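## Task

Carry the roll of masking tape from the desk and set it on the counter. No carton on the desk may reach the floor. Release the tape and pull the robot away afterwards. The robot must not topple or finish leaning. The tape has to rest on the counter without the robot supporting it.

## Robot and tools

ROBOT. A Rainbow Robotics RB-Y1 in simulation. It has a wheeled base (two drive wheels plus two rear casters, 0.66 m long, 0.58 m wide, front edge 0.10 m ahead of the drive axle), a bendable torso whose lower part (the leg) folds at ankle, knee and hip, a head, and a left and a right arm, each with a parallel gripper. The base cannot drive sideways. Loose objects may occasionally get a small nudge from outside.

FRAMES. Base frame: origin on the floor midway between the drive wheels, x forward, y left, z up. The reported chest, left_hand and right_hand points are in this frame. chest lies on the spine 0.08 m under the shoulders, its x toward where the chest faces. A hand point sits midway between the finger pads; fingers point along its -z, and close along its x. Reported hand positions can be off, more so at long reach. The odometry frame is the base frame at scene start. base_odometry counts wheel turns only (wheel slip looks like travel); heading is positive leftward, -3.142 to 3.142.

execute_actions. Argument actions: a list holding one action, or empty (then it only returns state and images). One action may contain:
- base: exactly one key. translate_m = distance to drive, an offset from the current base position, metres, -3 to 3, positive forward. rotate_rad = turn in place, an offset from the current heading, radians, -3.2 to 3.2, positive counter-clockwise seen from above. A drive that would need over 8.667 s is refused.
- joints: one dictionary for the whole robot, naming any joints you want; each value is an absolute target (radians, grippers in metres). Ranges: torso_squat_rad 0 to 1.2 (higher lowers the level chest); torso_shift_rad -0.3 to 0.6 (positive pushes hips forward); torso_pitch_rad -0.2 to 1.4 (positive leans forward); torso_yaw_rad -1.5 to 1.5 (positive left). Per arm (left_ / right_ prefix): shoulder_pitch_rad -2.356 to 2.356 (0 hanging, negative raises the arm forward and up); shoulder_roll_rad left 0 to 3.141, right -3.141 to 0 (away from 0 lifts the arm outward); shoulder_yaw_rad -2.094 to 2.094; elbow_rad -2.617 to 0.01 (0 straight, negative bends forward); forearm_roll_rad -3.141 to 3.141; wrist_pitch_rad -1.57 to 1.919 (negative tips hand forward); hand_roll_rad -2.705 to 2.705; gripper_m 0 to 0.1 (gap between pads). For both arms, positive yaw and roll turn counter-clockwise from above on a hanging arm. head_pan_rad -0.523 to 0.523 (positive left, relative to chest); head_tilt_rad -0.35 to 1.57 (positive looks down). Done tolerance is ±0.02, grippers ±0.004.
- speeds: caps for this action only: translate_m 0.05 to 0.4 m/s, rotate_rad 0.1 to 1.509 rad/s (the maxima are defaults).
- min_time_s: 0.1 to 8, the shortest duration for each arm and head motion.
Default top speeds: arm joints 1 rad/s (forearm_roll, wrist_pitch, hand_roll 1.5), head 1.5, squat and pitch 0.3, shift 0.15, torso yaw 0.6, grippers 0.1 m/s. No action exceeds 15 s. Motions start together. A joint left out may still be driving to an older target. Unknown keys or out-of-range values make the whole call refused with no motion.
Torso combined limits: squat + shift <= 1.52; squat - shift + pitch <= 1.57; shift + 0.5 pitch - 0.4 squat <= 0.7; shift + 0.3 pitch - 0.5 squat <= 0.39; breaking one leaves commanded torso joints off_target.
cameras: list of head_camera, left_wrist_camera, right_wrist_camera or all; omitted or null gives all, [] gives none. Head images are 896x504, wrist images 644x364; the pictures line gives image order.

wait: seconds 0 to 10; nothing new is commanded; returns the same report. zoom_image: camera plus region [x0, y0, x1, y1] in pixels of that camera's latest full image, at most 504 by 504. finished_scene: scene = current scene number; ends it irreversibly and reports success; the goal must hold afterwards. Replying without any tool call ends everything.

RESULTS. base_status and joint_status describe how each motion ended: done (for the base, wheels turned the full amount even if slipping); off_target (stopped short, may still push); limit_stop_at_<name>; contact_stop (hit something firm; only torso and arms); time_out; stopped_with_arm (torso halted because an arm had a contact_stop); limit_stop_at_own_body (a guard stopped the arm or torso before hitting the robot's own body; move them apart). contact_stop, time_out or stopped_with_arm halts the whole group (torso joints; or one arm's seven joints) and clears targets. "joint command not followed" with a cause line means an arm's targets were withheld (self or arm-arm collision check); those joints show not_followed and may be retried later. on_its_own lists uncommanded parts; "held at" is a held target, not a position. Once a stop is reported, later motion calls in that reply are skipped. GRIPPER: to grasp, command at least 0.005 m below the object's width; off_target is then expected.

RECOVERY. A stopped arm or torso may still press. Back it off in its own action, arms before torso. If both hands hold one object and the torso gets contact_stop right at the start with nothing in the way, resend every arm joint (not grippers) at its current joint_positions value, then repeat the torso command.

AVOID. The base keeps driving into furniture and may spin wheels and keep pushing; the bent leg can reach past the front edge, and a torso pressing furniture can slide the robot backward unreported. Arms touching each other hard (fingers included) can end the run. Joint torque reaching its load limit (shoulders 61.6, elbow 31.6, forearm/wrist/hand 22 N m, held weight included) freezes the robot 10 s. Each arm carries 3 kg; weight far in front of the drive wheels can tip the robot. Holding loads heats motors: MOTOR HOT from 65 °C, OVER-TEMPERATURE FAULT at 80 °C (brakes, limit_stop_at_motor_heat; resend targets). Avoid drops, slams, knocking cartons off the desk, and hard pushes. The robot holds the last command while you think. Faster, lower-effort motion is better.

Each tool is called after "Emit:" as name([rows], argument=value, ...), one row to a line, values as JSON.

## Session

I'll start by checking the robot's state and what the cameras see.

Emit:
execute_actions(actions=[])

Scene clock: 0.00 s.
base_odometry: x=+0.000 y=+0.000 heading=+0.000 (m, m, rad; odometry frame)
base_status: not commanded
joint_positions: torso_squat_rad=+0.350 torso_shift_rad=+0.000 torso_pitch_rad=+0.001 torso_yaw_rad=+0.001 left_shoulder_pitch_rad=+0.022 left_shoulder_roll_rad=+0.022 left_shoulder_yaw_rad=+0.048 left_elbow_rad=-0.289 left_forearm_roll_rad=+0.009 left_wrist_pitch_rad=+0.032 left_hand_roll_rad=-0.015 left_gripper_m=+0.100 right_shoulder_pitch_rad=-0.001 right_shoulder_roll_rad=-0.012 right_shoulder_yaw_rad=+0.029 right_elbow_rad=-0.222 right_forearm_roll_rad=-0.027 right_wrist_pitch_rad=+0.002 right_hand_roll_rad=+0.013 right_gripper_m=+0.100 head_pan_rad=-0.001 head_tilt_rad=+0.400
joint_status: not commanded
chest: x=-0.2275 y=-0.0002 z=+1.2475 quat_wxyz=(+1.000, +0.000, +0.001, +0.000) (m; base frame)
left_hand: x=-0.1116 y=+0.2439 z=+0.5720 quat_wxyz=(+0.993, +0.015, -0.118, +0.024) (m; base frame)
right_hand: x=-0.1204 y=-0.2258 z=+0.5699 quat_wxyz=(+0.994, -0.003, -0.109, +0.009) (m; base frame)
pictures: head_camera, left_wrist_camera, right_wrist_camera
Images, in order (width x height): head_camera 896x504, left_wrist_camera 644x364, right_wrist_camera 644x364.

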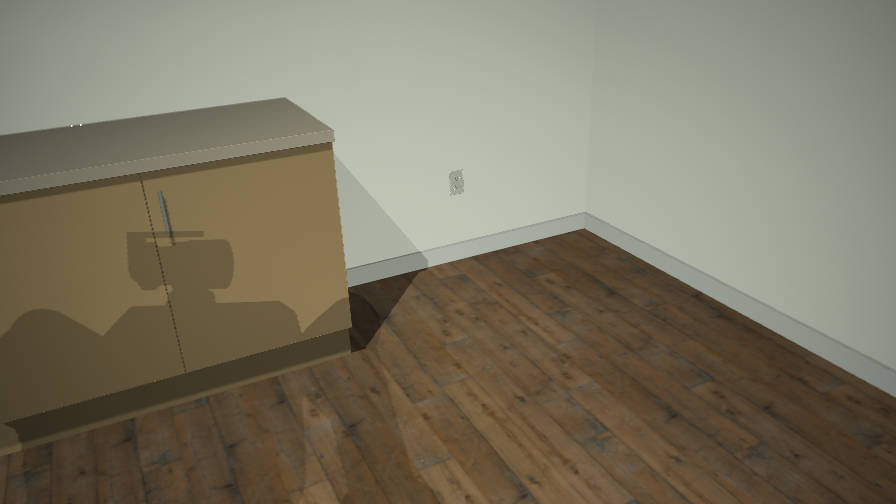

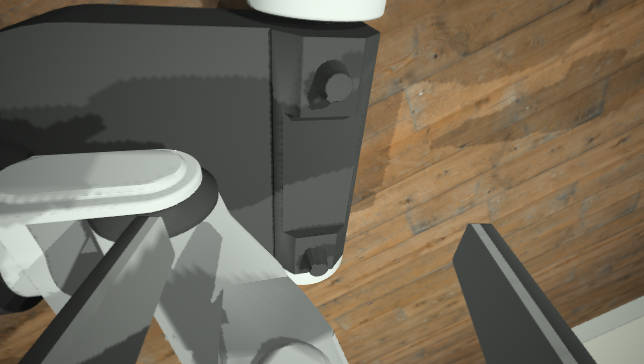

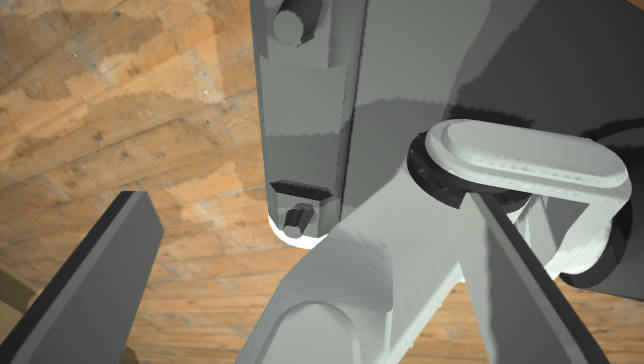

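Emit:
execute_actions([
  {"base": {"rotate_rad": 1.2}, "joints": {"head_tilt_rad": 0.3}},
], cameras=["head_camera"])

Scene clock: 15.70 s.
base_odometry: x=+0.000 y=+0.000 heading=+1.199 (m, m, rad; odometry frame)
base_status: done
joint_positions: torso_squat_rad=+0.350 torso_shift_rad=+0.000 torso_pitch_rad=+0.001 torso_yaw_rad=+0.001 left_shoulder_pitch_rad=+0.022 left_shoulder_roll_rad=+0.022 left_shoulder_yaw_rad=+0.048 left_elbow_rad=-0.289 left_forearm_roll_rad=+0.009 left_wrist_pitch_rad=+0.032 left_hand_roll_rad=-0.015 left_gripper_m=+0.100 right_shoulder_pitch_rad=-0.001 right_shoulder_roll_rad=-0.012 right_shoulder_yaw_rad=+0.029 right_elbow_rad=-0.222 right_forearm_roll_rad=-0.027 right_wrist_pitch_rad=+0.002 right_hand_roll_rad=+0.013 right_gripper_m=+0.100 head_pan_rad=-0.001 head_tilt_rad=+0.300
joint_status: all done
chest: x=-0.2275 y=-0.0002 z=+1.2475 quat_wxyz=(+1.000, +0.000, +0.001, +0.000) (m; base frame)
left_hand: x=-0.1116 y=+0.2439 z=+0.5720 quat_wxyz=(+0.993, +0.015, -0.118, +0.024) (m; base frame)
right_hand: x=-0.1204 y=-0.2258 z=+0.5699 quat_wxyz=(+0.994, -0.003, -0.109, +0.009) (m; base frame)
pictures: head_camera
camera_calibration (this result's frames):
head_camera: T_world_to_cam=[[0.0196443, -0.999007, -0.0399934, 0.0635963], [-0.336731, 0.0310533, -0.941089, 1.35301], [0.941396, 0.0319541, -0.335787, 0.627217], [0, 0, 0, 1]] pos_world=[-0.136109, 0.00147564, 1.48646]
Images, in order (width x height): head_camera 896x504.

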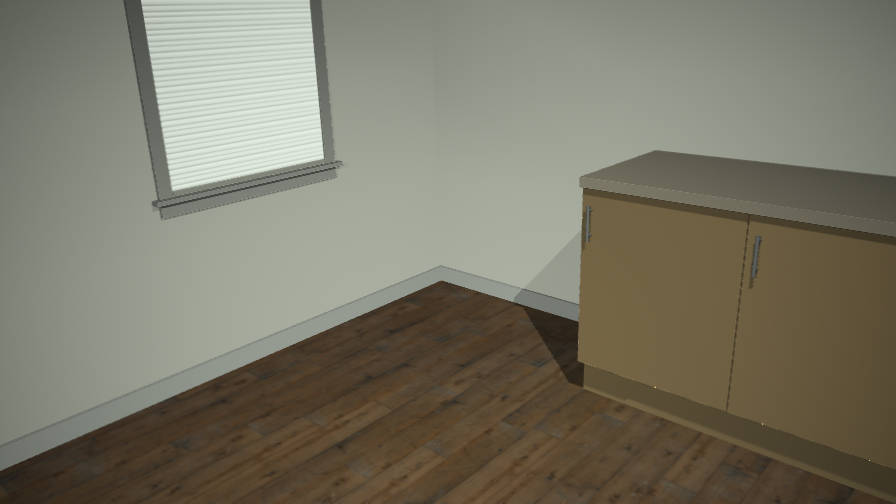

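Emit:
execute_actions([
  {"base": {"rotate_rad": 1.2}},
], cameras=["head_camera"])

Scene clock: 21.30 s.
base_odometry: x=+0.000 y=+0.000 heading=+2.399 (m, m, rad; odometry frame)
base_status: done
joint_positions: torso_squat_rad=+0.350 torso_shift_rad=+0.000 torso_pitch_rad=+0.001 torso_yaw_rad=+0.001 left_shoulder_pitch_rad=+0.022 left_shoulder_roll_rad=+0.022 left_shoulder_yaw_rad=+0.048 left_elbow_rad=-0.289 left_forearm_roll_rad=+0.009 left_wrist_pitch_rad=+0.032 left_hand_roll_rad=-0.015 left_gripper_m=+0.100 right_shoulder_pitch_rad=-0.001 right_shoulder_roll_rad=-0.012 right_shoulder_yaw_rad=+0.029 right_elbow_rad=-0.222 right_forearm_roll_rad=-0.027 right_wrist_pitch_rad=+0.002 right_hand_roll_rad=+0.013 right_gripper_m=+0.100 head_pan_rad=-0.001 head_tilt_rad=+0.300
joint_status: not commanded
chest: x=-0.2275 y=-0.0002 z=+1.2475 quat_wxyz=(+1.000, +0.000, +0.001, +0.000) (m; base frame)
left_hand: x=-0.1116 y=+0.2439 z=+0.5720 quat_wxyz=(+0.993, +0.015, -0.118, +0.024) (m; base frame)
right_hand: x=-0.1204 y=-0.2258 z=+0.5699 quat_wxyz=(+0.994, -0.003, -0.109, +0.009) (m; base frame)
pictures: head_camera
camera_calibration (this result's frames):
head_camera: T_world_to_cam=[[0.0196442, -0.999007, -0.039988, 0.0635947], [-0.336731, 0.0310483, -0.941089, 1.35301], [0.941396, 0.0319521, -0.335786, 0.627217], [0, 0, 0, 1]] pos_world=[-0.136109, 0.00148198, 1.48646]
Images, in order (width x height): head_camera 896x504.

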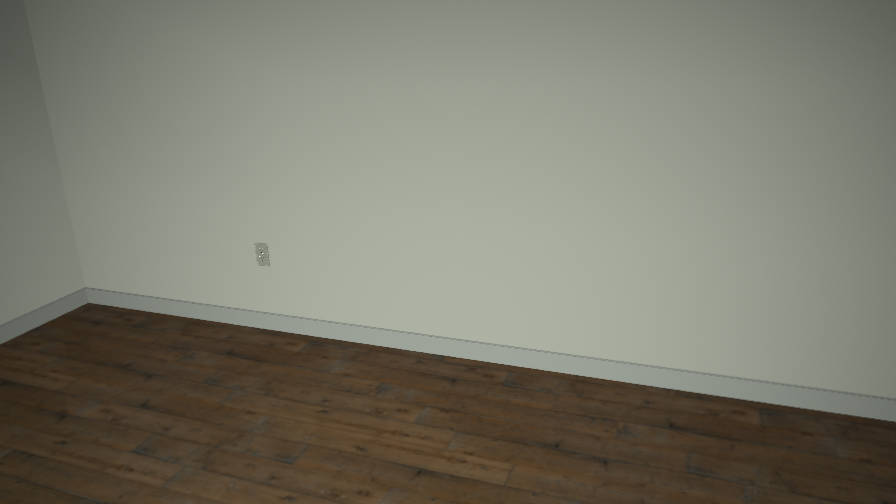

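Emit:
execute_actions([
  {"base": {"rotate_rad": 1.2}},
], cameras=["head_camera"])

Scene clock: 26.60 s.
base_odometry: x=+0.000 y=+0.000 heading=-2.685 (m, m, rad; odometry frame)
base_status: done
joint_positions: torso_squat_rad=+0.350 torso_shift_rad=+0.000 torso_pitch_rad=+0.001 torso_yaw_rad=+0.001 left_shoulder_pitch_rad=+0.022 left_shoulder_roll_rad=+0.022 left_shoulder_yaw_rad=+0.048 left_elbow_rad=-0.289 left_forearm_roll_rad=+0.009 left_wrist_pitch_rad=+0.032 left_hand_roll_rad=-0.015 left_gripper_m=+0.100 right_shoulder_pitch_rad=-0.001 right_shoulder_roll_rad=-0.012 right_shoulder_yaw_rad=+0.029 right_elbow_rad=-0.222 right_forearm_roll_rad=-0.027 right_wrist_pitch_rad=+0.002 right_hand_roll_rad=+0.013 right_gripper_m=+0.100 head_pan_rad=-0.001 head_tilt_rad=+0.300
joint_status: not commanded
chest: x=-0.2275 y=-0.0002 z=+1.2475 quat_wxyz=(+1.000, +0.000, +0.001, +0.000) (m; base frame)
left_hand: x=-0.1116 y=+0.2439 z=+0.5720 quat_wxyz=(+0.993, +0.015, -0.118, +0.024) (m; base frame)
right_hand: x=-0.1204 y=-0.2258 z=+0.5699 quat_wxyz=(+0.994, -0.003, -0.109, +0.009) (m; base frame)
pictures: head_camera
camera_calibration (this result's frames):
head_camera: T_world_to_cam=[[0.019644, -0.999007, -0.0399874, 0.0635945], [-0.336731, 0.0310478, -0.941089, 1.35301], [0.941396, 0.0319518, -0.335786, 0.627217], [0, 0, 0, 1]] pos_world=[-0.136109, 0.00148269, 1.48646]
Images, in order (width x height): head_camera 896x504.

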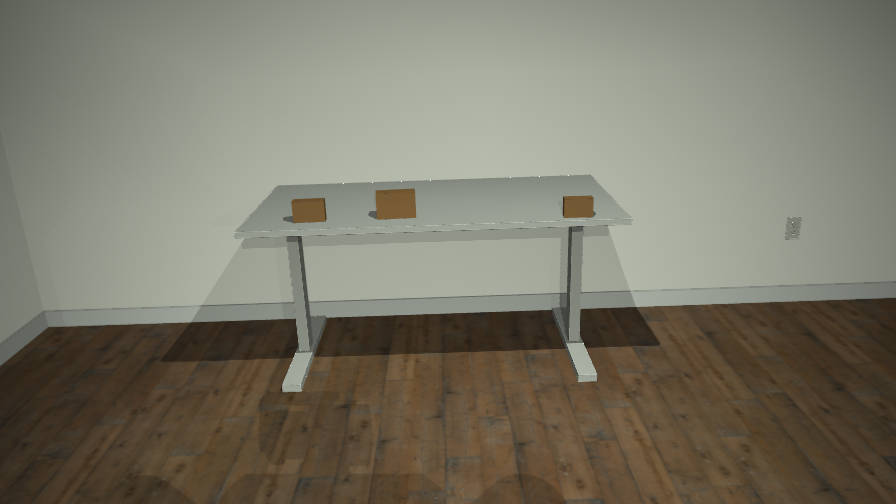

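Emit:
zoom_image(camera="head_camera", region=[220, 150, 660, 260])

Region (220, 150, 660, 260) of head_camera's 896x504 image, scaled by 1.145, with more detail than that image has; it fills the top 126 rows of this view, and the rest is white.

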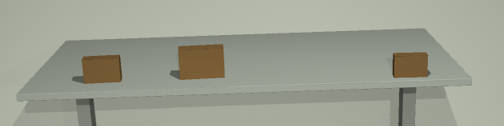

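Emit:
execute_actions([
  {"base": {"translate_m": 1.3}, "joints": {"head_tilt_rad": 0.55}},
], cameras=["head_camera"])

Scene clock: 46.70 s.
base_odometry: x=-1.166 y=-0.574 heading=-2.684 (m, m, rad; odometry frame)
base_status: done
joint_positions: torso_squat_rad=+0.350 torso_shift_rad=+0.000 torso_pitch_rad=+0.001 torso_yaw_rad=+0.001 left_shoulder_pitch_rad=+0.022 left_shoulder_roll_rad=+0.022 left_shoulder_yaw_rad=+0.048 left_elbow_rad=-0.289 left_forearm_roll_rad=+0.009 left_wrist_pitch_rad=+0.032 left_hand_roll_rad=-0.015 left_gripper_m=+0.100 right_shoulder_pitch_rad=-0.001 right_shoulder_roll_rad=-0.012 right_shoulder_yaw_rad=+0.029 right_elbow_rad=-0.222 right_forearm_roll_rad=-0.027 right_wrist_pitch_rad=+0.002 right_hand_roll_rad=+0.013 right_gripper_m=+0.100 head_pan_rad=-0.001 head_tilt_rad=+0.550
joint_status: all done
chest: x=-0.2275 y=-0.0002 z=+1.2475 quat_wxyz=(+1.000, +0.000, +0.001, +0.000) (m; base frame)
left_hand: x=-0.1115 y=+0.2439 z=+0.5720 quat_wxyz=(+0.993, +0.015, -0.118, +0.024) (m; base frame)
right_hand: x=-0.1204 y=-0.2258 z=+0.5699 quat_wxyz=(+0.994, -0.003, -0.109, +0.009) (m; base frame)
pictures: head_camera
camera_calibration (this result's frames):
head_camera: T_world_to_cam=[[0.00917629, -0.999011, -0.0435114, 0.0665462], [-0.559106, 0.0309501, -0.828518, 1.14445], [0.829046, 0.0319302, -0.558269, 0.926145], [0, 0, 0, 1]] pos_world=[-0.128558, 0.00148748, 1.46813]
Images, in order (width x height): head_camera 896x504.

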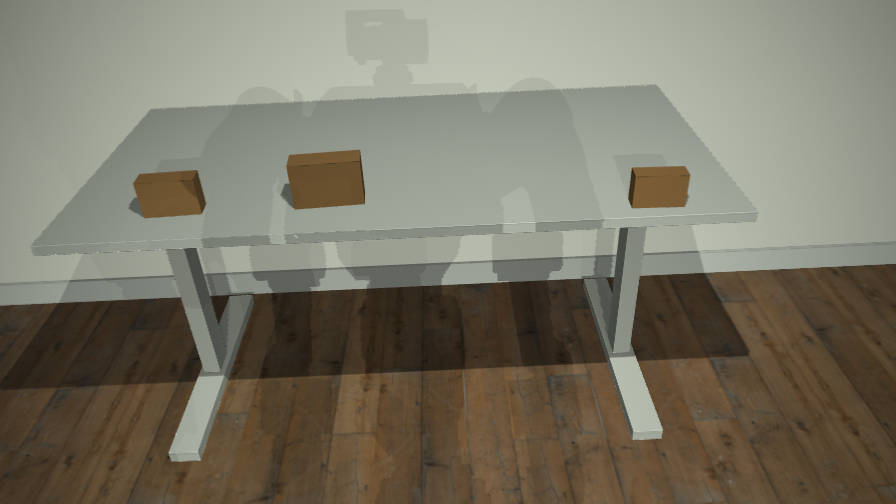

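Emit:
zoom_image(camera="head_camera", region=[100, 80, 420, 260])

Emit:
zoom_image(camera="head_camera", region=[420, 80, 760, 260])

Region (100, 80, 420, 260) of head_camera's 896x504 image, scaled by 1.575, with more detail than that image has; it fills the top 284 rows of this view, and the rest is white.

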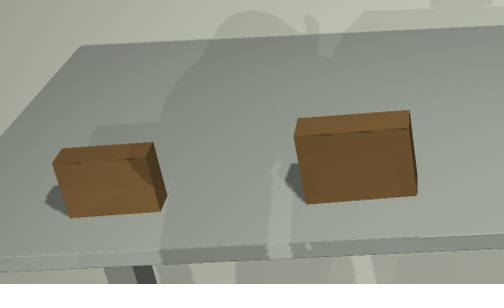

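Region (420, 80, 760, 260) of head_camera's 896x504 image, scaled by 1.482, with more detail than that image has; it fills the top 267 rows of this view, and the rest is white.

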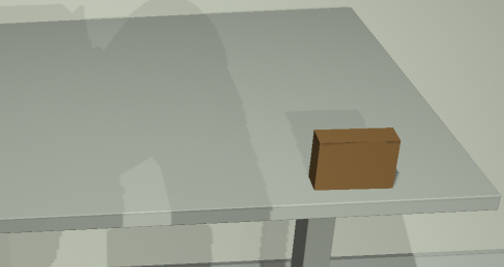

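Emit:
execute_actions([
  {"base": {"translate_m": 0.5}, "joints": {"head_tilt_rad": 0.85}},
], cameras=["head_camera"])

Scene clock: 70.80 s.
base_odometry: x=-1.615 y=-0.795 heading=-2.683 (m, m, rad; odometry frame)
base_status: done
joint_positions: torso_squat_rad=+0.350 torso_shift_rad=+0.000 torso_pitch_rad=+0.001 torso_yaw_rad=+0.001 left_shoulder_pitch_rad=+0.022 left_shoulder_roll_rad=+0.022 left_shoulder_yaw_rad=+0.048 left_elbow_rad=-0.289 left_forearm_roll_rad=+0.009 left_wrist_pitch_rad=+0.032 left_hand_roll_rad=-0.015 left_gripper_m=+0.100 right_shoulder_pitch_rad=-0.001 right_shoulder_roll_rad=-0.012 right_shoulder_yaw_rad=+0.029 right_elbow_rad=-0.222 right_forearm_roll_rad=-0.027 right_wrist_pitch_rad=+0.002 right_hand_roll_rad=+0.013 right_gripper_m=+0.100 head_pan_rad=-0.001 head_tilt_rad=+0.850
joint_status: all done
chest: x=-0.2275 y=-0.0002 z=+1.2475 quat_wxyz=(+1.000, +0.000, +0.001, +0.000) (m; base frame)
left_hand: x=-0.1115 y=+0.2439 z=+0.5720 quat_wxyz=(+0.993, +0.015, -0.118, +0.024) (m; base frame)
right_hand: x=-0.1204 y=-0.2258 z=+0.5699 quat_wxyz=(+0.994, -0.003, -0.109, +0.009) (m; base frame)
pictures: head_camera
camera_calibration (this result's frames):
head_camera: T_world_to_cam=[[-0.00404776, -0.999016, -0.0441696, 0.0647849], [-0.778999, 0.0308455, -0.626266, 0.806572], [0.627012, 0.0318731, -0.778357, 1.20326], [0, 0, 0, 1]] pos_world=[-0.125878, 0.00149045, 1.44456]
Images, in order (width x height): head_camera 896x504.

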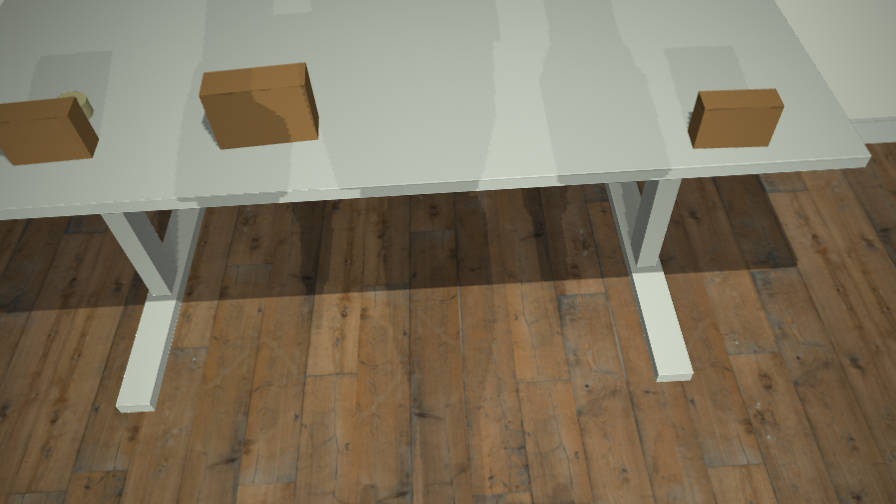

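Emit:
zoom_image(camera="head_camera", region=[0, 40, 200, 200])

Region (0, 40, 200, 200) of head_camera's 896x504 image, scaled by 2.520, with more detail than that image has; it fills the top 403 rows of this view, and the rest is white.

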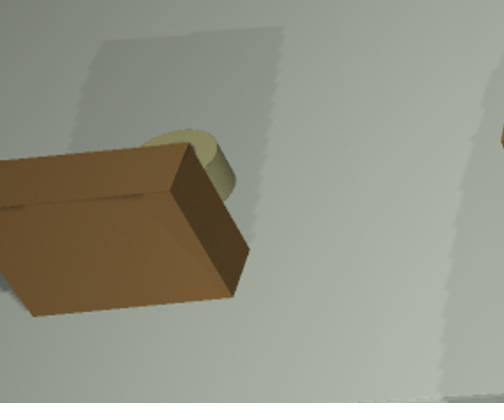

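Emit:
execute_actions([
  {"base": {"rotate_rad": 0.44}, "joints": {"torso_pitch_rad": 0.7, "left_shoulder_pitch_rad": -1.435, "left_elbow_rad": -1.559, "left_wrist_pitch_rad": 1.9, "head_tilt_rad": 0.5}},
])

Scene clock: 193.90 s.
base_odometry: x=-1.615 y=-0.795 heading=-2.244 (m, m, rad; odometry frame)
base_status: done
joint_positions: torso_squat_rad=+0.350 torso_shift_rad=+0.000 torso_pitch_rad=+0.700 torso_yaw_rad=+0.001 left_shoulder_pitch_rad=-1.435 left_shoulder_roll_rad=+0.022 left_shoulder_yaw_rad=+0.048 left_elbow_rad=-1.559 left_forearm_roll_rad=+0.009 left_wrist_pitch_rad=+1.900 left_hand_roll_rad=-0.015 left_gripper_m=+0.100 right_shoulder_pitch_rad=-0.001 right_shoulder_roll_rad=-0.012 right_shoulder_yaw_rad=+0.029 right_elbow_rad=-0.222 right_forearm_roll_rad=-0.027 right_wrist_pitch_rad=+0.002 right_hand_roll_rad=+0.013 right_gripper_m=+0.100 head_pan_rad=-0.001 head_tilt_rad=+0.500
joint_status: all done
chest: x=-0.0286 y=-0.0002 z=+1.1748 quat_wxyz=(+0.939, +0.000, +0.343, +0.001) (m; base frame)
left_hand: x=+0.4740 y=+0.0208 z=+0.9556 quat_wxyz=(+0.965, -0.044, -0.161, -0.204) (m; base frame)
right_hand: x=-0.3824 y=-0.2258 z=+0.5870 quat_wxyz=(+0.971, +0.000, +0.238, +0.009) (m; base frame)
pictures: head_camera, left_wrist_camera, right_wrist_camera
camera_calibration (this result's frames):
head_camera: T_world_to_cam=[[-0.0187587, -0.999011, -0.0403082, 0.0568759], [-0.946064, 0.0307774, -0.322516, 0.594267], [0.323438, 0.0320842, -0.945705, 1.15235], [0, 0, 0, 1]] pos_world=[0.190569, 0.00155757, 1.28373]
left_wrist_camera: T_world_to_cam=[[0.877995, -0.338935, 0.338005, -0.735583], [-0.47823, -0.651356, 0.589094, -0.279997], [0.0204968, -0.678866, -0.733976, 0.790123], [0, 0, 0, 1]] pos_world=[0.495741, 0.104696, 0.993506]
right_wrist_camera: T_world_to_cam=[[-0.87836, -0.0332295, 0.476843, -0.625335], [0.296874, 0.74393, 0.598693, -0.0416781], [-0.374632, 0.667431, -0.643574, 0.474448], [0, 0, 0, 1]] pos_world=[-0.359153, -0.306435, 0.628481]
Images, in order (width x height): head_camera 896x504, left_wrist_camera 644x364, right_wrist_camera 644x364.

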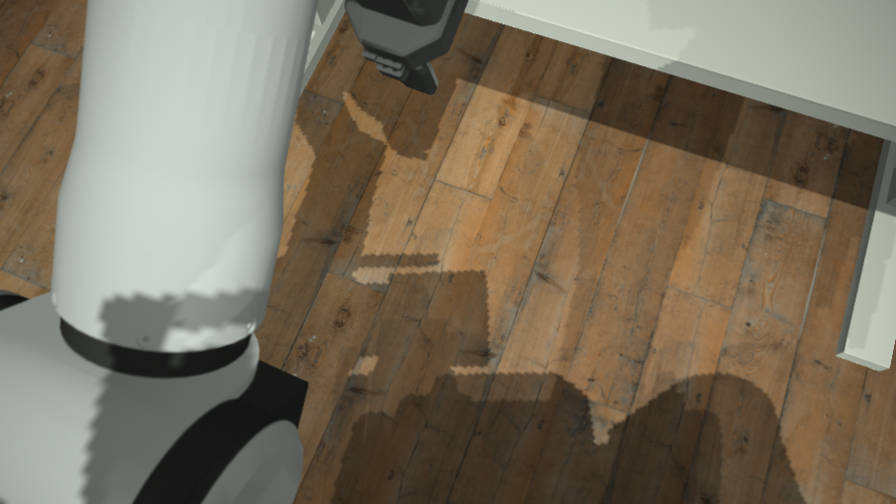

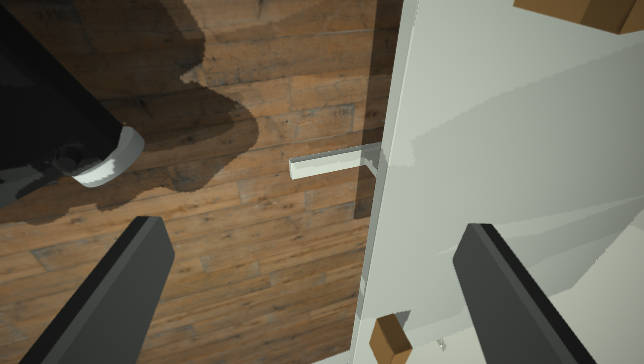

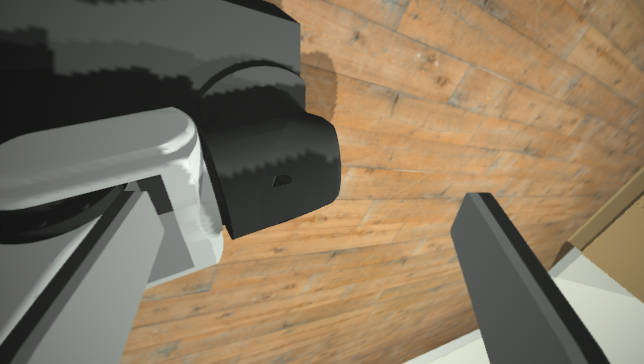

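Emit:
execute_actions([
  {"base": {"translate_m": 0.3}, "joints": {"left_shoulder_roll_rad": 0.35, "head_tilt_rad": 0.1}},
], cameras=["head_camera", "left_wrist_camera"])

Scene clock: 205.67 s.
base_odometry: x=-1.802 y=-1.030 heading=-2.244 (m, m, rad; odometry frame)
base_status: done
joint_positions: torso_squat_rad=+0.350 torso_shift_rad=+0.000 torso_pitch_rad=+0.700 torso_yaw_rad=+0.001 left_shoulder_pitch_rad=-1.435 left_shoulder_roll_rad=+0.350 left_shoulder_yaw_rad=+0.048 left_elbow_rad=-1.559 left_forearm_roll_rad=+0.009 left_wrist_pitch_rad=+1.900 left_hand_roll_rad=-0.015 left_gripper_m=+0.100 right_shoulder_pitch_rad=-0.001 right_shoulder_roll_rad=-0.012 right_shoulder_yaw_rad=+0.029 right_elbow_rad=-0.221 right_forearm_roll_rad=-0.027 right_wrist_pitch_rad=+0.002 right_hand_roll_rad=+0.013 right_gripper_m=+0.100 head_pan_rad=-0.001 head_tilt_rad=+0.100
joint_status: all done
chest: x=-0.0286 y=-0.0002 z=+1.1748 quat_wxyz=(+0.939, +0.000, +0.343, +0.001) (m; base frame)
left_hand: x=+0.5285 y=+0.1820 z=+0.9815 quat_wxyz=(+0.969, +0.095, -0.193, -0.124) (m; base frame)
right_hand: x=-0.3826 y=-0.2258 z=+0.5871 quat_wxyz=(+0.971, +0.000, +0.238, +0.009) (m; base frame)
pictures: head_camera, left_wrist_camera
camera_calibration (this result's frames):
head_camera: T_world_to_cam=[[-0.00171699, -0.999003, -0.0446188, 0.0605586], [-0.745881, 0.030999, -0.665358, 1.02125], [0.666077, 0.0321379, -0.74519, 0.848744], [0, 0, 0, 1]] pos_world=[0.196502, 0.00156372, 1.31467]
left_wrist_camera: T_world_to_cam=[[0.898028, -0.237684, 0.370206, -0.798168], [-0.376347, -0.850837, 0.36666, 0.0365388], [0.227836, -0.468597, -0.853527, 0.886952], [0, 0, 0, 1]] pos_world=[0.528448, 0.257, 1.03913]
Images, in order (width x height): head_camera 896x504, left_wrist_camera 644x364.

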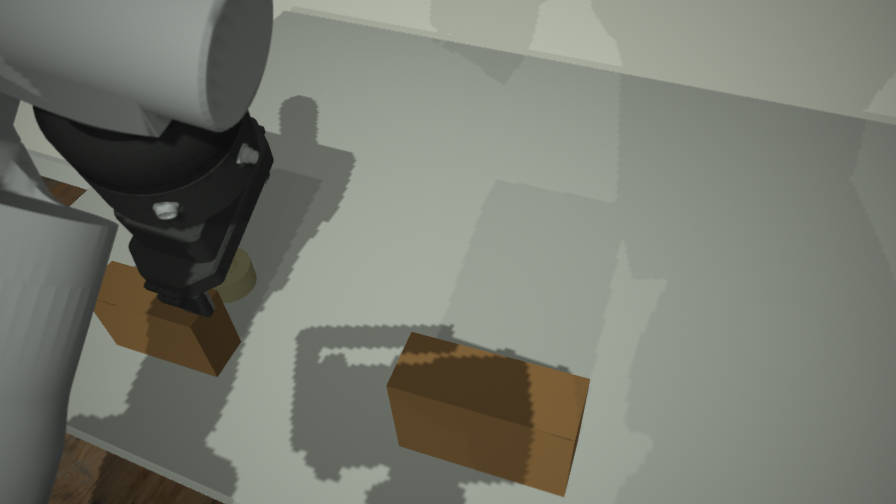

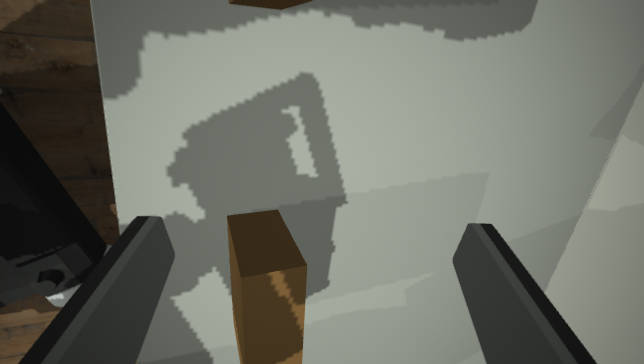

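Emit:
zoom_image(camera="head_camera", region=[80, 180, 330, 400])

Region (80, 180, 330, 400) of head_camera's 896x504 image, scaled by 2.016, with more detail than that image has; it fills the top 444 rows of this view, and the rest is white.

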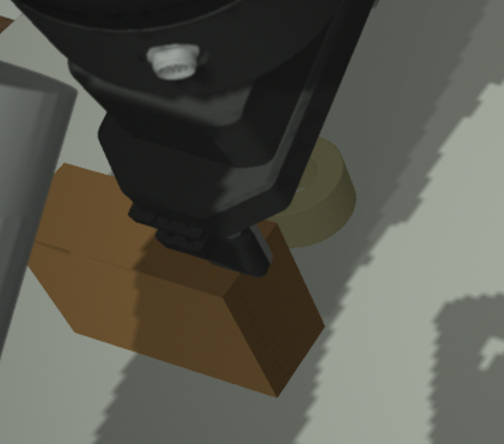

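Emit:
execute_actions([
  {"base": {"translate_m": 0.2}, "joints": {"left_shoulder_pitch_rad": -1.522, "left_elbow_rad": -1.247, "left_wrist_pitch_rad": 1.9, "left_hand_roll_rad": 1.415, "head_tilt_rad": 0.2}},
], cameras=["head_camera", "left_wrist_camera"])

Scene clock: 273.20 s.
base_odometry: x=-1.926 y=-1.186 heading=-2.243 (m, m, rad; odometry frame)
base_status: done
joint_positions: torso_squat_rad=+0.350 torso_shift_rad=+0.000 torso_pitch_rad=+0.700 torso_yaw_rad=+0.001 left_shoulder_pitch_rad=-1.522 left_shoulder_roll_rad=+0.350 left_shoulder_yaw_rad=+0.048 left_elbow_rad=-1.247 left_forearm_roll_rad=+0.009 left_wrist_pitch_rad=+1.900 left_hand_roll_rad=+1.415 left_gripper_m=+0.100 right_shoulder_pitch_rad=-0.001 right_shoulder_roll_rad=-0.012 right_shoulder_yaw_rad=+0.029 right_elbow_rad=-0.221 right_forearm_roll_rad=-0.027 right_wrist_pitch_rad=+0.002 right_hand_roll_rad=+0.013 right_gripper_m=+0.100 head_pan_rad=-0.001 head_tilt_rad=+0.200
joint_status: all done
chest: x=-0.0286 y=-0.0002 z=+1.1748 quat_wxyz=(+0.939, +0.000, +0.343, +0.001) (m; base frame)
left_hand: x=+0.5219 y=+0.1919 z=+0.9356 quat_wxyz=(+0.818, +0.025, -0.131, +0.560) (m; base frame)
right_hand: x=-0.3826 y=-0.2258 z=+0.5871 quat_wxyz=(+0.971, +0.000, +0.238, +0.009) (m; base frame)
pictures: head_camera, left_wrist_camera
camera_calibration (this result's frames):
head_camera: T_world_to_cam=[[-0.00611815, -0.999005, -0.0441815, 0.0605001], [-0.80852, 0.0309409, -0.587655, 0.926486], [0.588437, 0.0321263, -0.807905, 0.940249], [0, 0, 0, 1]] pos_world=[0.196175, 0.00156684, 1.30676]
left_wrist_camera: T_world_to_cam=[[0.297641, 0.922045, 0.247472, -0.567341], [0.637068, -0.384892, 0.667834, -0.840737], [0.711023, -0.0411183, -0.701965, 0.377965], [0, 0, 0, 1]] pos_world=[0.435728, 0.215062, 0.967192]
Images, in order (width x height): head_camera 896x504, left_wrist_camera 644x364.

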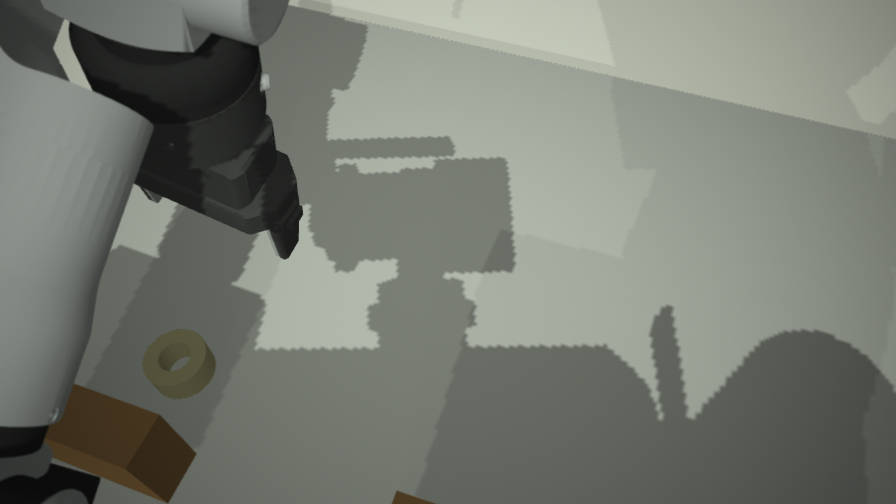

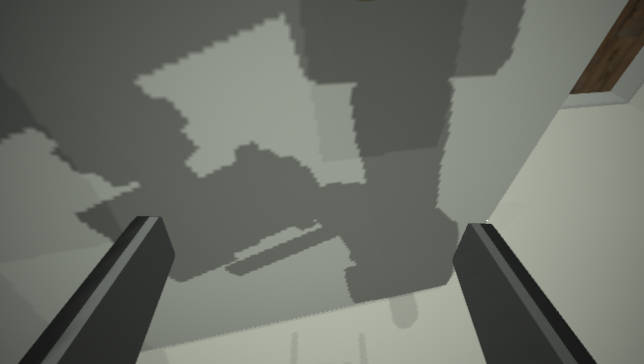

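Emit:
execute_actions([
  {"joints": {"left_shoulder_pitch_rad": -1.308, "left_shoulder_roll_rad": 0.47, "left_elbow_rad": -1.326, "left_wrist_pitch_rad": 1.9}},
], cameras=["head_camera", "left_wrist_camera"])

Scene clock: 301.77 s.
base_odometry: x=-1.926 y=-1.186 heading=-2.243 (m, m, rad; odometry frame)
base_status: not commanded
joint_positions: torso_squat_rad=+0.350 torso_shift_rad=+0.000 torso_pitch_rad=+0.700 torso_yaw_rad=+0.001 left_shoulder_pitch_rad=-1.308 left_shoulder_roll_rad=+0.470 left_shoulder_yaw_rad=+0.048 left_elbow_rad=-1.326 left_forearm_roll_rad=+0.009 left_wrist_pitch_rad=+1.900 left_hand_roll_rad=+1.415 left_gripper_m=+0.100 right_shoulder_pitch_rad=-0.001 right_shoulder_roll_rad=-0.012 right_shoulder_yaw_rad=+0.029 right_elbow_rad=-0.221 right_forearm_roll_rad=-0.027 right_wrist_pitch_rad=+0.002 right_hand_roll_rad=+0.013 right_gripper_m=+0.100 head_pan_rad=-0.001 head_tilt_rad=+0.200
joint_status: all done
chest: x=-0.0286 y=-0.0002 z=+1.1748 quat_wxyz=(+0.939, +0.000, +0.343, +0.001) (m; base frame)
left_hand: x=+0.4775 y=+0.2899 z=+0.8820 quat_wxyz=(+0.789, +0.105, -0.128, +0.592) (m; base frame)
right_hand: x=-0.3826 y=-0.2258 z=+0.5871 quat_wxyz=(+0.971, +0.000, +0.238, +0.009) (m; base frame)
pictures: head_camera, left_wrist_camera
camera_calibration (this result's frames):
head_camera: T_world_to_cam=[[-0.00611178, -0.999006, -0.0441641, 0.0604902], [-0.808525, 0.0309252, -0.587648, 0.926476], [0.58843, 0.0321162, -0.80791, 0.940259], [0, 0, 0, 1]] pos_world=[0.196173, 0.001581, 1.30676]
left_wrist_camera: T_world_to_cam=[[0.223879, 0.914482, 0.337047, -0.672796], [0.731231, -0.38624, 0.562245, -0.690346], [0.644344, 0.120584, -0.755169, 0.40782], [0, 0, 0, 1]] pos_world=[0.392651, 0.299443, 0.92288]
Images, in order (width x height): head_camera 896x504, left_wrist_camera 644x364.

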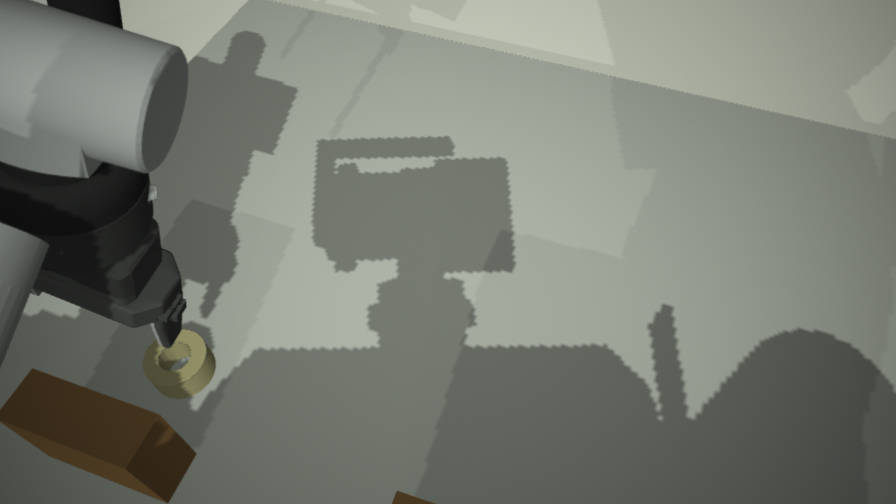

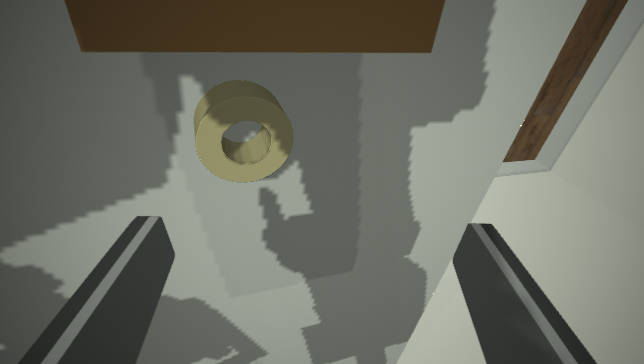

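Emit:
execute_actions([
  {"joints": {"left_shoulder_roll_rad": 0.62, "left_forearm_roll_rad": 0.45}},
], cameras=["left_wrist_camera"])

Scene clock: 335.50 s.
base_odometry: x=-1.926 y=-1.186 heading=-2.243 (m, m, rad; odometry frame)
base_status: not commanded
joint_positions: torso_squat_rad=+0.350 torso_shift_rad=+0.000 torso_pitch_rad=+0.700 torso_yaw_rad=+0.001 left_shoulder_pitch_rad=-1.308 left_shoulder_roll_rad=+0.620 left_shoulder_yaw_rad=+0.048 left_elbow_rad=-1.326 left_forearm_roll_rad=+0.450 left_wrist_pitch_rad=+1.900 left_hand_roll_rad=+1.415 left_gripper_m=+0.100 right_shoulder_pitch_rad=-0.001 right_shoulder_roll_rad=-0.012 right_shoulder_yaw_rad=+0.029 right_elbow_rad=-0.221 right_forearm_roll_rad=-0.027 right_wrist_pitch_rad=+0.002 right_hand_roll_rad=+0.013 right_gripper_m=+0.100 head_pan_rad=-0.001 head_tilt_rad=+0.200
joint_status: all done
chest: x=-0.0286 y=-0.0002 z=+1.1748 quat_wxyz=(+0.939, +0.000, +0.343, +0.001) (m; base frame)
left_hand: x=+0.4750 y=+0.2739 z=+0.8941 quat_wxyz=(+0.820, +0.000, -0.029, +0.572) (m; base frame)
right_hand: x=-0.3826 y=-0.2258 z=+0.5871 quat_wxyz=(+0.971, +0.000, +0.238, +0.009) (m; base frame)
pictures: left_wrist_camera
camera_calibration (this result's frames):
left_wrist_camera: T_world_to_cam=[[0.30379, 0.950986, 0.0577703, -0.459916], [0.732503, -0.271909, 0.624103, -0.788794], [0.609222, -0.14728, -0.779203, 0.532022], [0, 0, 0, 1]] pos_world=[0.393392, 0.301249, 0.933412]
Images, in order (width x height): left_wrist_camera 644x364.

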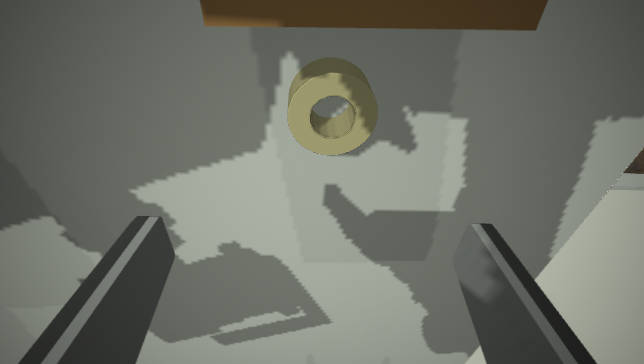

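Emit:
execute_actions([
  {"joints": {"left_shoulder_pitch_rad": -1.25, "left_shoulder_roll_rad": 0.65, "left_elbow_rad": -1.1, "left_wrist_pitch_rad": 1.65}},
], cameras=["head_camera", "left_wrist_camera"])

Scene clock: 353.30 s.
base_odometry: x=-1.926 y=-1.186 heading=-2.243 (m, m, rad; odometry frame)
base_status: not commanded
joint_positions: torso_squat_rad=+0.350 torso_shift_rad=+0.000 torso_pitch_rad=+0.700 torso_yaw_rad=+0.001 left_shoulder_pitch_rad=-1.250 left_shoulder_roll_rad=+0.650 left_shoulder_yaw_rad=+0.048 left_elbow_rad=-1.100 left_forearm_roll_rad=+0.450 left_wrist_pitch_rad=+1.650 left_hand_roll_rad=+1.415 left_gripper_m=+0.100 right_shoulder_pitch_rad=-0.001 right_shoulder_roll_rad=-0.012 right_shoulder_yaw_rad=+0.029 right_elbow_rad=-0.221 right_forearm_roll_rad=-0.027 right_wrist_pitch_rad=+0.002 right_hand_roll_rad=+0.013 right_gripper_m=+0.100 head_pan_rad=-0.001 head_tilt_rad=+0.200
joint_status: all done
chest: x=-0.0286 y=-0.0002 z=+1.1748 quat_wxyz=(+0.939, +0.000, +0.343, +0.001) (m; base frame)
left_hand: x=+0.4752 y=+0.3216 z=+0.8259 quat_wxyz=(+0.783, +0.004, -0.032, +0.621) (m; base frame)
right_hand: x=-0.3826 y=-0.2258 z=+0.5871 quat_wxyz=(+0.971, +0.000, +0.238, +0.009) (m; base frame)
pictures: head_camera, left_wrist_camera
camera_calibration (this result's frames):
head_camera: T_world_to_cam=[[-0.00612586, -0.999005, -0.0441865, 0.0605027], [-0.808518, 0.0309502, -0.587657, 0.926486], [0.588439, 0.0321257, -0.807903, 0.940255], [0, 0, 0, 1]] pos_world=[0.196168, 0.00156119, 1.30676]
left_wrist_camera: T_world_to_cam=[[0.184448, 0.980727, 0.0644518, -0.4598], [0.75928, -0.183825, 0.624262, -0.774568], [0.624078, -0.0662066, -0.778552, 0.452144], [0, 0, 0, 1]] pos_world=[0.39075, 0.338488, 0.865186]
Images, in order (width x height): head_camera 896x504, left_wrist_camera 644x364.

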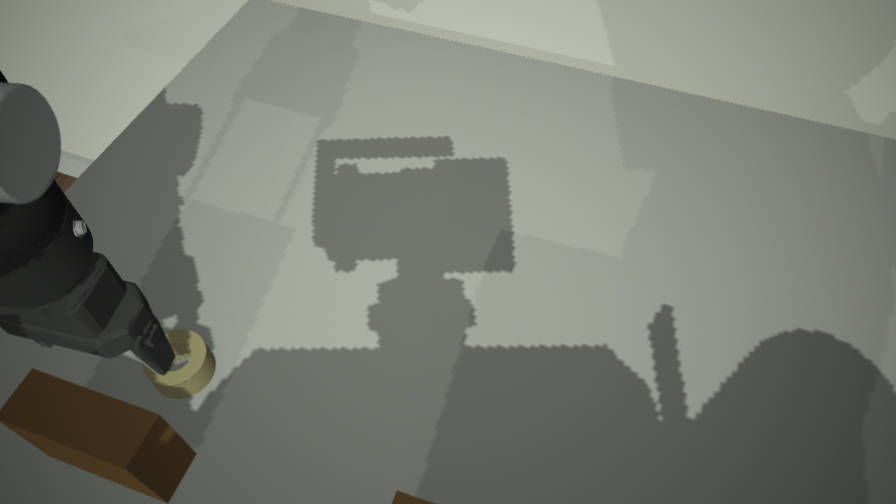

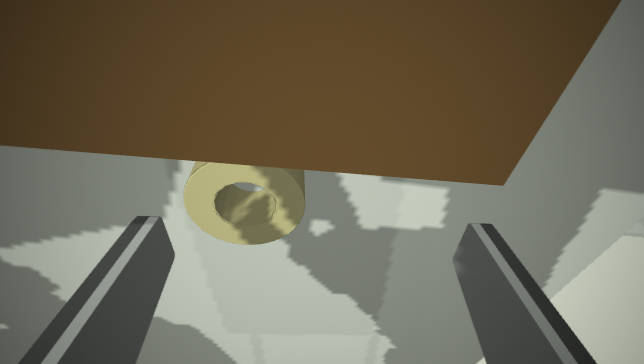

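Emit:
execute_actions([
  {"joints": {"left_shoulder_pitch_rad": -1.308, "left_shoulder_roll_rad": 0.62, "left_elbow_rad": -1.326, "left_wrist_pitch_rad": 1.9}},
], cameras=[])

Emit:
execute_actions([
  {"joints": {"left_hand_roll_rad": -1.727}},
], cameras=["head_camera", "left_wrist_camera"])

Scene clock: 401.40 s.
base_odometry: x=-1.926 y=-1.186 heading=-2.243 (m, m, rad; odometry frame)
base_status: not commanded
joint_positions: torso_squat_rad=+0.350 torso_shift_rad=+0.000 torso_pitch_rad=+0.700 torso_yaw_rad=+0.001 left_shoulder_pitch_rad=-1.308 left_shoulder_roll_rad=+0.620 left_shoulder_yaw_rad=+0.048 left_elbow_rad=-1.326 left_forearm_roll_rad=+0.450 left_wrist_pitch_rad=+1.900 left_hand_roll_rad=+1.415 left_gripper_m=+0.100 right_shoulder_pitch_rad=-0.001 right_shoulder_roll_rad=-0.012 right_shoulder_yaw_rad=+0.029 right_elbow_rad=-0.221 right_forearm_roll_rad=-0.027 right_wrist_pitch_rad=+0.002 right_hand_roll_rad=+0.013 right_gripper_m=+0.100 head_pan_rad=-0.001 head_tilt_rad=+0.200
joint_status: all done
chest: x=-0.0286 y=-0.0002 z=+1.1748 quat_wxyz=(+0.939, +0.000, +0.343, +0.001) (m; base frame)
left_hand: x=+0.4751 y=+0.2741 z=+0.8942 quat_wxyz=(+0.820, +0.000, -0.029, +0.572) (m; base frame)
right_hand: x=-0.3825 y=-0.2258 z=+0.5871 quat_wxyz=(+0.971, +0.000, +0.238, +0.009) (m; base frame)
pictures: none
No camera images: the call's "cameras" was empty. Leave "cameras" out to get every camera's image.

Scene clock: 404.07 s.
base_odometry: x=-1.926 y=-1.186 heading=-2.243 (m, m, rad; odometry frame)
base_status: not commanded
joint_positions: torso_squat_rad=+0.350 torso_shift_rad=+0.000 torso_pitch_rad=+0.700 torso_yaw_rad=+0.001 left_shoulder_pitch_rad=-1.308 left_shoulder_roll_rad=+0.620 left_shoulder_yaw_rad=+0.048 left_elbow_rad=-1.326 left_forearm_roll_rad=+0.450 left_wrist_pitch_rad=+1.900 left_hand_roll_rad=-1.727 left_gripper_m=+0.100 right_shoulder_pitch_rad=-0.001 right_shoulder_roll_rad=-0.012 right_shoulder_yaw_rad=+0.029 right_elbow_rad=-0.221 right_forearm_roll_rad=-0.027 right_wrist_pitch_rad=+0.002 right_hand_roll_rad=+0.013 right_gripper_m=+0.100 head_pan_rad=-0.001 head_tilt_rad=+0.200
joint_status: all done
chest: x=-0.0286 y=-0.0002 z=+1.1748 quat_wxyz=(+0.939, +0.000, +0.343, +0.001) (m; base frame)
left_hand: x=+0.4751 y=+0.2741 z=+0.8942 quat_wxyz=(+0.572, +0.029, +0.000, -0.820) (m; base frame)
right_hand: x=-0.3825 y=-0.2258 z=+0.5871 quat_wxyz=(+0.971, +0.000, +0.238, +0.009) (m; base frame)
pictures: head_camera, left_wrist_camera
camera_calibration (this result's frames):
head_camera: T_world_to_cam=[[-0.00612034, -0.999004, -0.0442021, 0.060513], [-0.808518, 0.0309549, -0.587656, 0.926485], [0.588439, 0.0321416, -0.807902, 0.940256], [0, 0, 0, 1]] pos_world=[0.196167, 0.00155218, 1.30676]
left_wrist_camera: T_world_to_cam=[[-0.304969, -0.951706, -0.0353572, 0.433838], [-0.789206, 0.231769, 0.568715, -0.154441], [-0.533055, 0.201345, -0.821774, 1.0173], [0, 0, 0, 1]] pos_world=[0.552697, 0.243853, 0.939161]
Images, in order (width x height): head_camera 896x504, left_wrist_camera 644x364.

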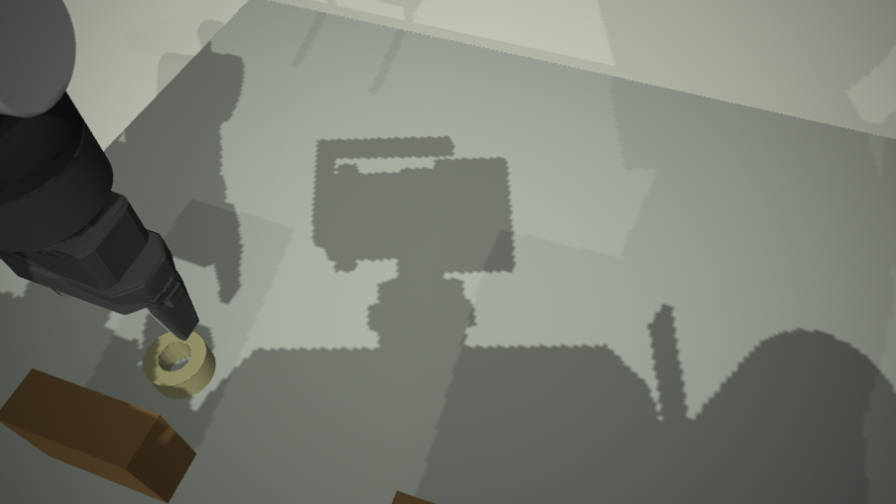

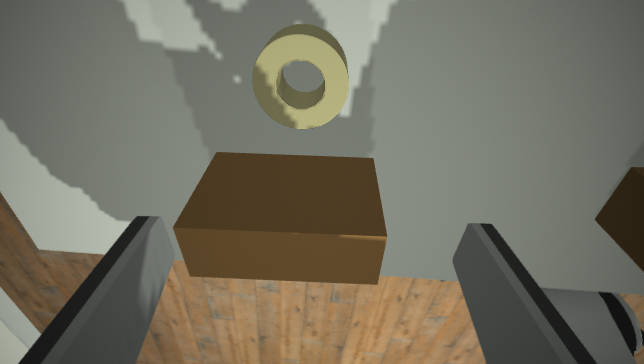

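Emit:
execute_actions([
  {"base": {"translate_m": 0.02}, "joints": {"torso_squat_rad": 0.75, "left_shoulder_roll_rad": 0.645}},
], cameras=["head_camera", "left_wrist_camera"])

Scene clock: 448.63 s.
base_odometry: x=-1.939 y=-1.202 heading=-2.243 (m, m, rad; odometry frame)
base_status: done
joint_positions: torso_squat_rad=+0.750 torso_shift_rad=+0.000 torso_pitch_rad=+0.699 torso_yaw_rad=+0.001 left_shoulder_pitch_rad=-1.310 left_shoulder_roll_rad=+0.646 left_shoulder_yaw_rad=+0.049 left_elbow_rad=-1.327 left_forearm_roll_rad=+0.450 left_wrist_pitch_rad=+1.900 left_hand_roll_rad=-1.727 left_gripper_m=+0.100 right_shoulder_pitch_rad=-0.001 right_shoulder_roll_rad=-0.012 right_shoulder_yaw_rad=+0.029 right_elbow_rad=-0.221 right_forearm_roll_rad=-0.027 right_wrist_pitch_rad=+0.002 right_hand_roll_rad=+0.013 right_gripper_m=+0.100 head_pan_rad=-0.001 head_tilt_rad=+0.200
joint_status: all done
chest: x=-0.0292 y=-0.0002 z=+1.0295 quat_wxyz=(+0.940, +0.000, +0.342, +0.001) (m; base frame)
left_hand: x=+0.4777 y=+0.2865 z=+0.7559 quat_wxyz=(+0.577, +0.040, +0.005, -0.816) (m; base frame)
right_hand: x=-0.3824 y=-0.2257 z=+0.4414 quat_wxyz=(+0.971, +0.000, +0.237, +0.009) (m; base frame)
pictures: head_camera, left_wrist_camera
camera_calibration (this result's frames):
head_camera: T_world_to_cam=[[-0.00602016, -0.999, -0.0442921, 0.0542197], [-0.807786, 0.030967, -0.588662, 0.841759], [0.589445, 0.0322347, -0.807165, 0.822523], [0, 0, 0, 1]] pos_world=[0.195455, 0.00158492, 1.16182]
left_wrist_camera: T_world_to_cam=[[-0.292284, -0.954615, -0.057278, 0.452924], [-0.798994, 0.210845, 0.563163, -0.0617138], [-0.525527, 0.210368, -0.824358, 0.898264], [0, 0, 0, 1]] pos_world=[0.555135, 0.256414, 0.801189]
Images, in order (width x height): head_camera 896x504, left_wrist_camera 644x364.

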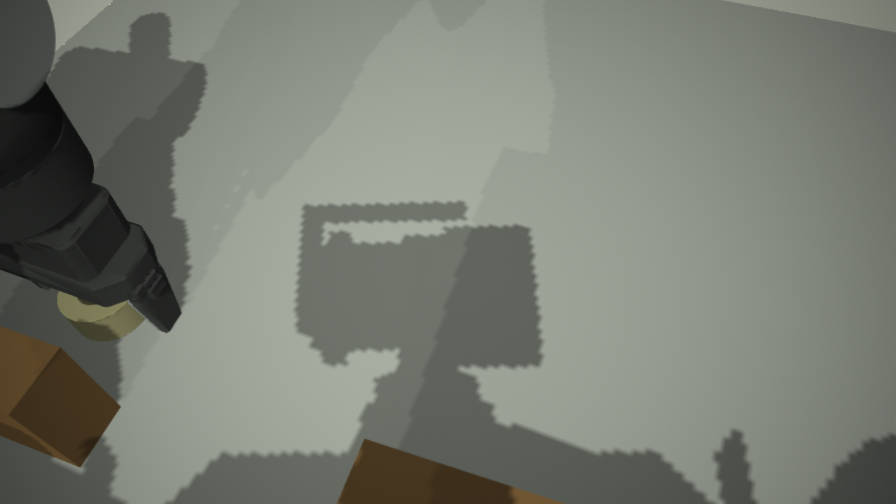

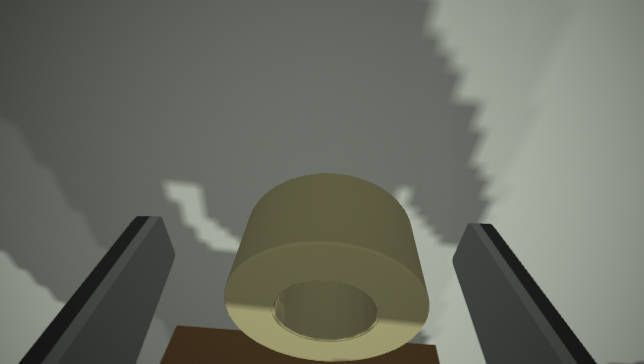

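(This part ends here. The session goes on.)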